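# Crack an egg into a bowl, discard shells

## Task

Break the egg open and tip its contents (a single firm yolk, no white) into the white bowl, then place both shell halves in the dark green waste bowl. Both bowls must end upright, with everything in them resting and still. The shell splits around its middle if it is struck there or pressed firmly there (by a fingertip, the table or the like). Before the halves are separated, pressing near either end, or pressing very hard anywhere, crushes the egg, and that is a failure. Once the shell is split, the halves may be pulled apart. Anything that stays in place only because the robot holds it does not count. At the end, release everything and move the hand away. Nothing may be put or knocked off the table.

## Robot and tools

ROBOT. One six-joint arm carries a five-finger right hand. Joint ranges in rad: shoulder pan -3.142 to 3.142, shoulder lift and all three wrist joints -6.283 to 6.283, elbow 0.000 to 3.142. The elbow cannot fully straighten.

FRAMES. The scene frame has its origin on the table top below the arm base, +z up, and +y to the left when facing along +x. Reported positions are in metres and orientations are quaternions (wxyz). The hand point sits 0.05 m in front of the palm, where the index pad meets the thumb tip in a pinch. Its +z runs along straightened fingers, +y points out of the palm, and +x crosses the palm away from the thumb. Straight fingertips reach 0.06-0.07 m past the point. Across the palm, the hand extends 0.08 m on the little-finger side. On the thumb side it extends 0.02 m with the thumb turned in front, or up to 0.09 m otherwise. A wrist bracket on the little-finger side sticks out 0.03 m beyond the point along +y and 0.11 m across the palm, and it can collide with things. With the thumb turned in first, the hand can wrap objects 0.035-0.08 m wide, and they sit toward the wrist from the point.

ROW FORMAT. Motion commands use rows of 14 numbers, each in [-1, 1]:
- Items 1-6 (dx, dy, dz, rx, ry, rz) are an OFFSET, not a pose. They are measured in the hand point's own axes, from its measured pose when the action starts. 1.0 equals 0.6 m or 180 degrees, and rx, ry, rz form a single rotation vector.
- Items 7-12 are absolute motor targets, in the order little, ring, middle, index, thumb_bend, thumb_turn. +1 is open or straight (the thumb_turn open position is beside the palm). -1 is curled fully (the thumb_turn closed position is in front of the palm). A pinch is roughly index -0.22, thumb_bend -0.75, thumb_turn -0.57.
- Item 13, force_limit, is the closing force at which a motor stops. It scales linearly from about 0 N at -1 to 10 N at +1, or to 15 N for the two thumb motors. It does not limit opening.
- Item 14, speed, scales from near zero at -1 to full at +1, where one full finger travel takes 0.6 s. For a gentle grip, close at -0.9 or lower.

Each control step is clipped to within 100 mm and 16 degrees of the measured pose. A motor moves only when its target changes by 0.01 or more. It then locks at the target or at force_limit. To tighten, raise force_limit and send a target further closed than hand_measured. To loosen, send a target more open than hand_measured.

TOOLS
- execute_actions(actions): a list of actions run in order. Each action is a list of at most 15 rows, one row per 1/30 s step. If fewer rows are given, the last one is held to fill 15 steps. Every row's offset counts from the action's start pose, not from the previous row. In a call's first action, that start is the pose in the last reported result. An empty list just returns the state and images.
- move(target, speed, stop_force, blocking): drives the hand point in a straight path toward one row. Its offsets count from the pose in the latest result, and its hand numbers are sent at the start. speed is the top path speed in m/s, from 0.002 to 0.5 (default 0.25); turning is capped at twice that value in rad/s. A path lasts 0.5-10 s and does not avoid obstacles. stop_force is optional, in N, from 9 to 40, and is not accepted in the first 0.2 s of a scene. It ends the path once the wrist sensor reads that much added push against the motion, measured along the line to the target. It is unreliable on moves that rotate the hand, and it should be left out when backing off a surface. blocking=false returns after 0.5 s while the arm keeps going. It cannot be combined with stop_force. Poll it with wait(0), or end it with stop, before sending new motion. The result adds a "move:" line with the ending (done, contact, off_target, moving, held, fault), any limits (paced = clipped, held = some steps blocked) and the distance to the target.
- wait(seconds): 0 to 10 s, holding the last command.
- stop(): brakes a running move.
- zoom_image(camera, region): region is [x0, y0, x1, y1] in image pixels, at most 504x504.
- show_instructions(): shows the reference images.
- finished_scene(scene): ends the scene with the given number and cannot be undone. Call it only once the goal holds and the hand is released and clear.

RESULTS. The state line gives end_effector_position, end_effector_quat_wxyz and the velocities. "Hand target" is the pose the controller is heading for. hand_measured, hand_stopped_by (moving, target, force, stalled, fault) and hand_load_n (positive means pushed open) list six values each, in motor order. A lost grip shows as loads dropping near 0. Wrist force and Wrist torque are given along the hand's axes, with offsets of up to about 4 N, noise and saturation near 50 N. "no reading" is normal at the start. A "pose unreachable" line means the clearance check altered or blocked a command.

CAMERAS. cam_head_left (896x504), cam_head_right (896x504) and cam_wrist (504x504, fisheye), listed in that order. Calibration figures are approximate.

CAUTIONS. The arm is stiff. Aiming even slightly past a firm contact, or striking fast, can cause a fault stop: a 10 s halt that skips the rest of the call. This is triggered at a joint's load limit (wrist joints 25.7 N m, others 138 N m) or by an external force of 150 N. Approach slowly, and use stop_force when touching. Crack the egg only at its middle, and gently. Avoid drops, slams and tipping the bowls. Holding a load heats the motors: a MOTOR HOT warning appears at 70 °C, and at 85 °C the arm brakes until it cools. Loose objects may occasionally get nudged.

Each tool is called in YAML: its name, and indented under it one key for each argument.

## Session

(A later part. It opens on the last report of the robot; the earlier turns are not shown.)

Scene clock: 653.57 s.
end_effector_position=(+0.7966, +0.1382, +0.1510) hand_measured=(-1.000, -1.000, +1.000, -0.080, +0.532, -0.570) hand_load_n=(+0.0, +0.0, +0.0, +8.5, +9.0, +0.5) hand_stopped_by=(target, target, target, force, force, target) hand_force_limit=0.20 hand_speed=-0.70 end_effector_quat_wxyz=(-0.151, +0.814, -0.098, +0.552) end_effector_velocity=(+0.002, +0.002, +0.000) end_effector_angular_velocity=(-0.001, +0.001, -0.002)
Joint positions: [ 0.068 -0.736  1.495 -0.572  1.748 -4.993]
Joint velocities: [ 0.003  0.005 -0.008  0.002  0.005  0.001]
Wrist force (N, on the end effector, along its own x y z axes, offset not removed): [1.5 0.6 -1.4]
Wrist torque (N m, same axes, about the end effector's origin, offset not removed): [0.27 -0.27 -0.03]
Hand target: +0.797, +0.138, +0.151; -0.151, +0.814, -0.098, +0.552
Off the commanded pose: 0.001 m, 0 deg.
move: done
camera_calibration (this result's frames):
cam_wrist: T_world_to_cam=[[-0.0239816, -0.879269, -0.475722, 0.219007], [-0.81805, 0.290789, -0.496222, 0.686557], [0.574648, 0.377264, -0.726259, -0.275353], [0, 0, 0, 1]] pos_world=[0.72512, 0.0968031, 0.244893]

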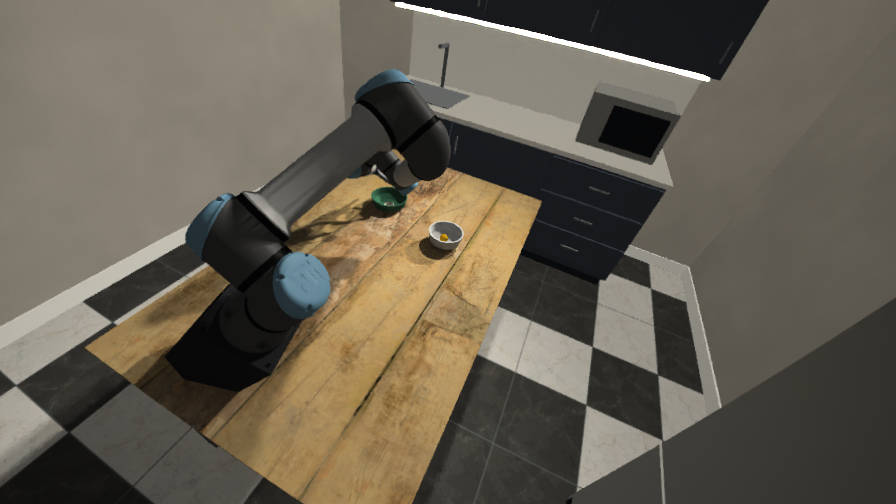

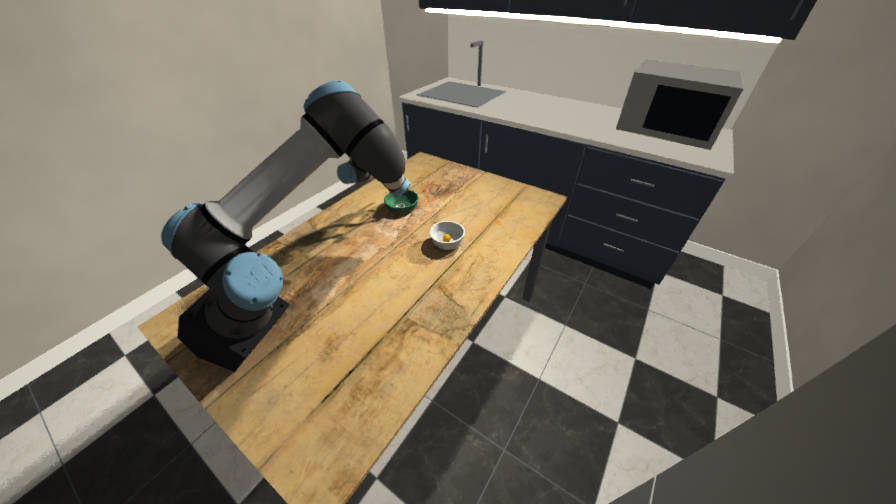

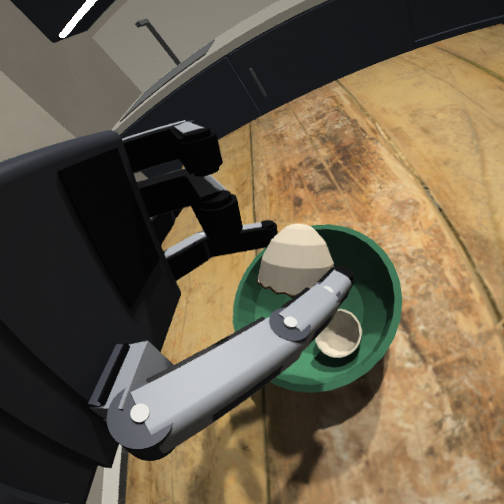

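Lower 5.5 cm: dx=-.079, dy=.032, dz=.032.

move:
  target: [-0.079,0.032,0.032,0,0,0,-1,-1,1,-0.3,0.3,-0.57,0.2,-0.7]
  speed: 0.06

execute_actions:
  actions:
    - [[0,0,0,0,0,0,-1,-1,1,0.3,0.9,-0.57,0.2,-0.5]]
    - [[0,0,0,0,0,0,-1,-1,1,0.3,0.9,-0.57,0.2,-0.5]]

move:
  target: [0.17,-0.07,-0.15,0,0,0,-1,-1,1,0.3,0.9,-0.57,0.2,-0.5]
  speed: 0.12

Scene clock: 665.13 s.
end_effector_position=(+0.7969, +0.1385, +0.0968) hand_measured=(-1.000, -1.000, +1.000, -0.080, +0.532, -0.570) hand_load_n=(+0.0, +0.0, +0.0, +8.5, +9.0, +0.5) hand_stopped_by=(target, target, target, force, force, target) hand_force_limit=0.20 hand_speed=-0.70 end_effector_quat_wxyz=(-0.151, +0.814, -0.098, +0.552) end_effector_velocity=(+0.000, +0.000, -0.003) end_effector_angular_velocity=(+0.000, -0.001, +0.001)
Joint positions: [ 0.01  -0.668  1.499 -0.645  1.69  -5.004]
Joint velocities: [-0.003  0.004 -0.001 -0.004 -0.004 -0.001]
Wrist force (N, on the end effector, along its own x y z axes, offset not removed): [0.2 -0.8 0.9]
Wrist torque (N m, same axes, about the end effector's origin, offset not removed): [-0.09 -0.11 0.18]
Hand target: +0.797, +0.138, +0.096; -0.151, +0.814, -0.098, +0.552
Off the commanded pose: 0.000 m, 0 deg.
move: done
camera_calibration (this result's frames):
cam_wrist: T_world_to_cam=[[-0.0240056, -0.87922, -0.47581, 0.193421], [-0.818077, 0.290838, -0.496148, 0.659801], [0.574607, 0.377339, -0.726252, -0.314972], [0, 0, 0, 1]] pos_world=[0.725397, 0.0970157, 0.190642]

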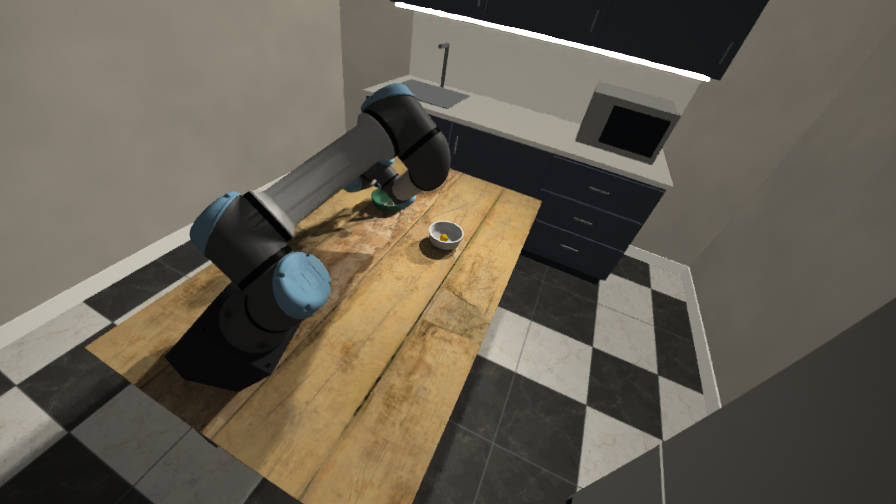

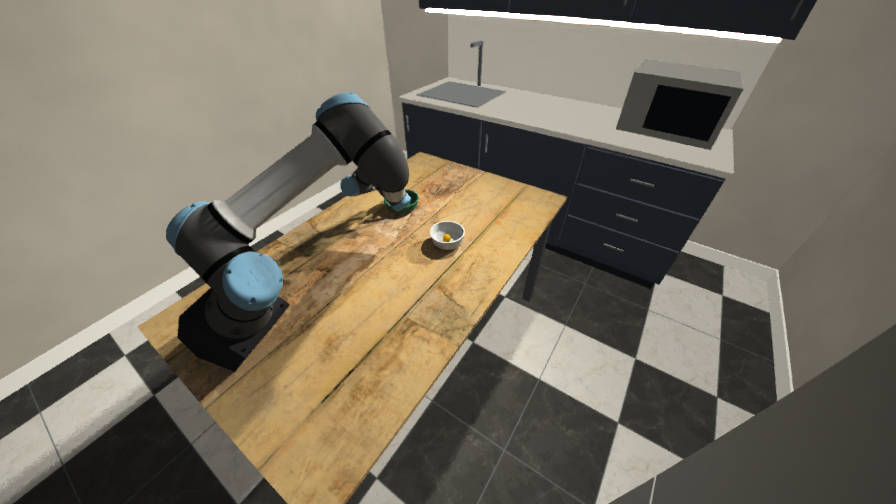

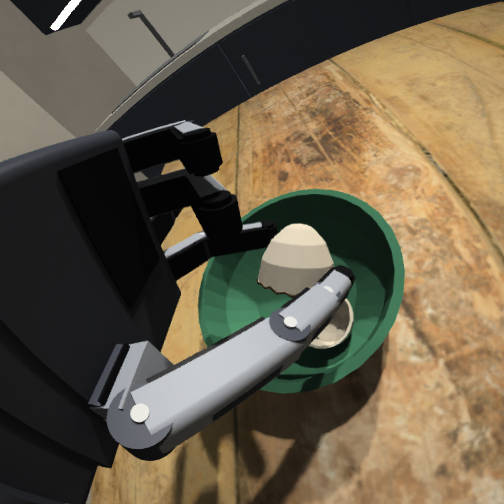

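Scene clock: 666.13 s.
end_effector_position=(+0.7969, +0.1385, +0.0966) hand_measured=(-1.000, -1.000, +1.000, +0.300, +0.900, -0.570) hand_load_n=(+0.0, +0.0, +0.0, +0.0, +0.0, +0.0) hand_stopped_by=(target, target, target, target, target, target) hand_force_limit=0.20 hand_speed=-0.50 end_effector_quat_wxyz=(-0.151, +0.814, -0.098, +0.552) end_effector_velocity=(+0.000, +0.000, +0.000) end_effector_angular_velocity=(+0.000, -0.000, +0.001)
Joint positions: [ 0.01  -0.668  1.499 -0.645  1.69  -5.004]
Joint velocities: [ 0.     0.    -0.     0.    -0.001  0.   ]
Wrist force (N, on the end effector, along its own x y z axes, offset not removed): [-1.7 -1.8 -1.0]
Wrist torque (N m, same axes, about the end effector's origin, offset not removed): [0.04 0.18 -0.22]
Hand target: +0.797, +0.138, +0.097; -0.151, +0.814, -0.098, +0.552
Off the commanded pose: 0.000 m, 0 deg.
camera_calibration (this result's frames):
cam_wrist: T_world_to_cam=[[-0.0239924, -0.879221, -0.475809, 0.193362], [-0.818103, 0.290811, -0.496121, 0.659763], [0.574571, 0.377358, -0.726271, -0.315031], [0, 0, 0, 1]] pos_world=[0.725402, 0.0970213, 0.190528]

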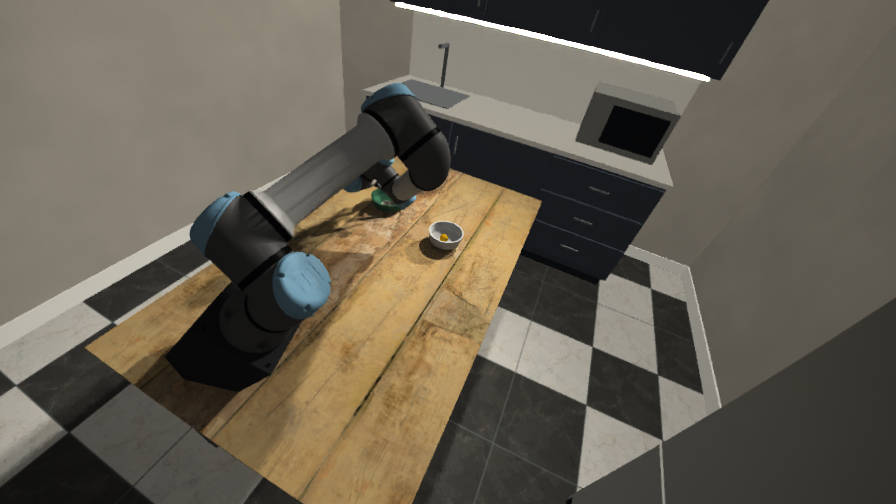

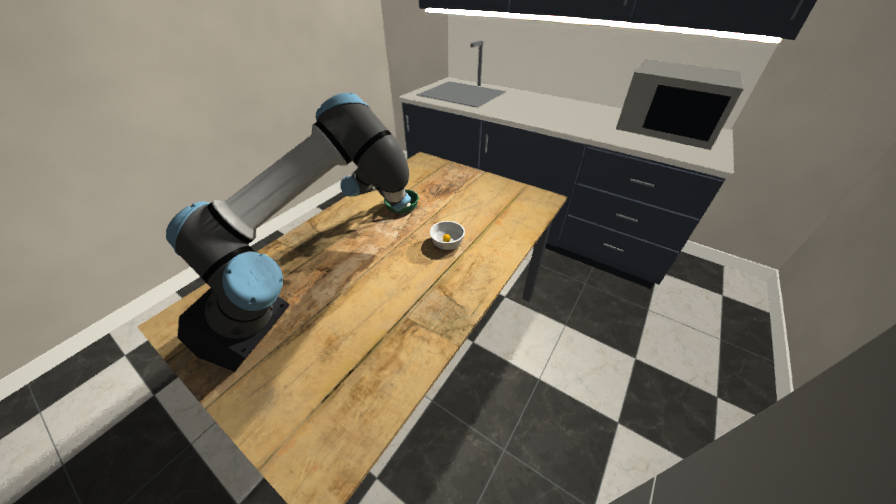

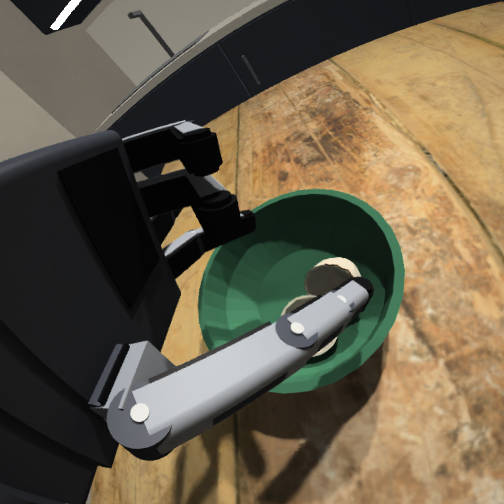

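Scene clock: 667.90 s.
end_effector_position=(+0.7511, +0.1319, +0.2309) hand_measured=(-1.000, -1.000, +1.000, +0.300, +0.900, -0.570) hand_load_n=(+0.0, +0.0, +0.0, +0.0, +0.0, +0.0) hand_stopped_by=(target, target, target, target, target, target) hand_force_limit=0.20 hand_speed=-0.50 end_effector_quat_wxyz=(-0.151, +0.814, -0.098, +0.552) end_effector_velocity=(-0.000, -0.001, +0.001) end_effector_angular_velocity=(-0.000, +0.001, -0.001)
Joint positions: [ 0.16  -0.894  1.615 -0.529  1.837 -4.975]
Joint velocities: [ 0.    -0.003  0.001  0.003  0.002  0.001]
Wrist force (N, on the end effector, along its own x y z axes, offset not removed): [-1.3 1.4 0.9]
Wrist torque (N m, same axes, about the end effector's origin, offset not removed): [0.34 0.06 0.16]
Hand target: +0.751, +0.132, +0.231; -0.151, +0.814, -0.098, +0.552
Off the commanded pose: 0.000 m, 0 deg.
move: done
camera_calibration (this result's frames):
cam_wrist: T_world_to_cam=[[-0.0239492, -0.879347, -0.475579, 0.250311], [-0.818069, 0.290673, -0.496258, 0.69087], [0.574621, 0.377171, -0.726328, -0.188774], [0, 0, 0, 1]] pos_world=[0.679648, 0.0904933, 0.324781]

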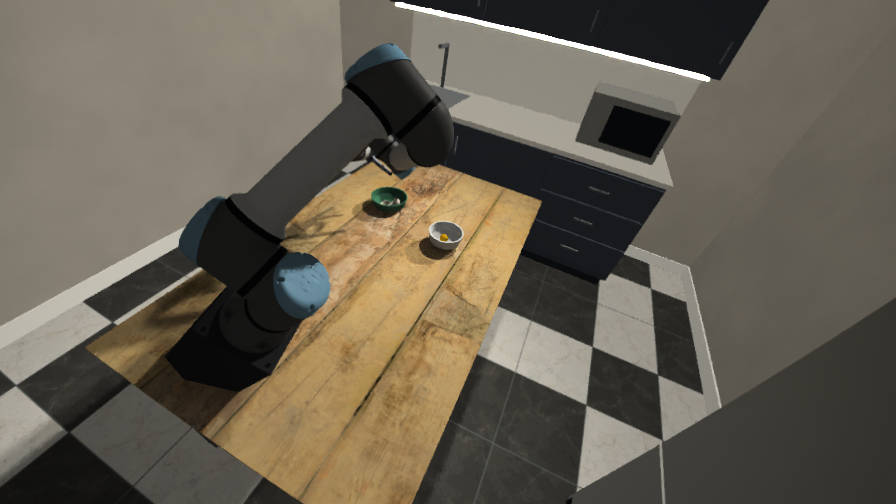

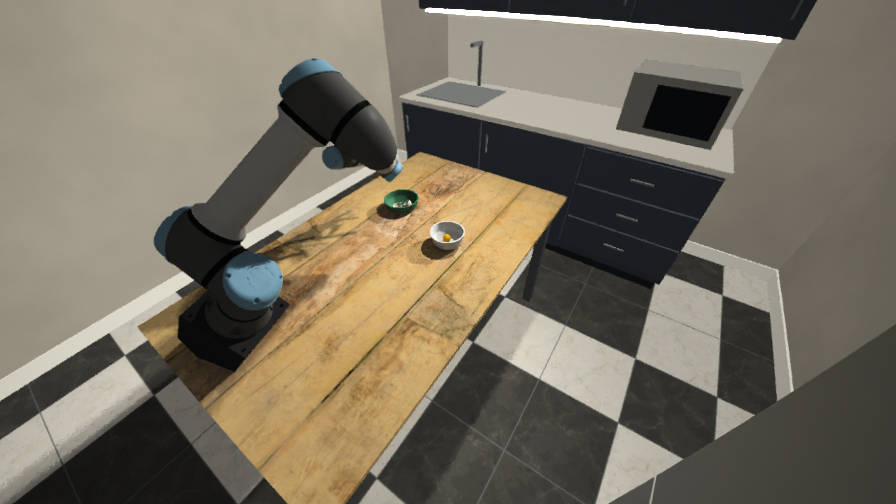

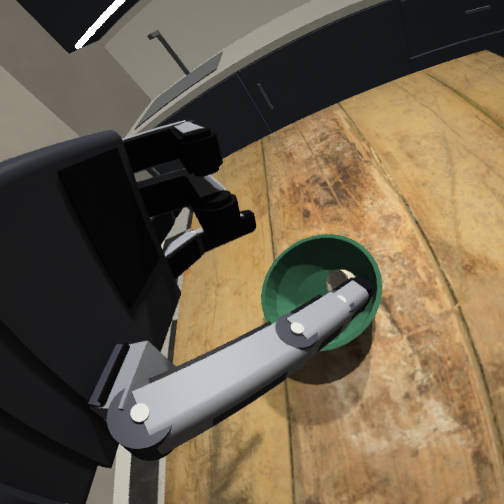

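finished_scene:
  scene: 2

The scene is finished: the task was done.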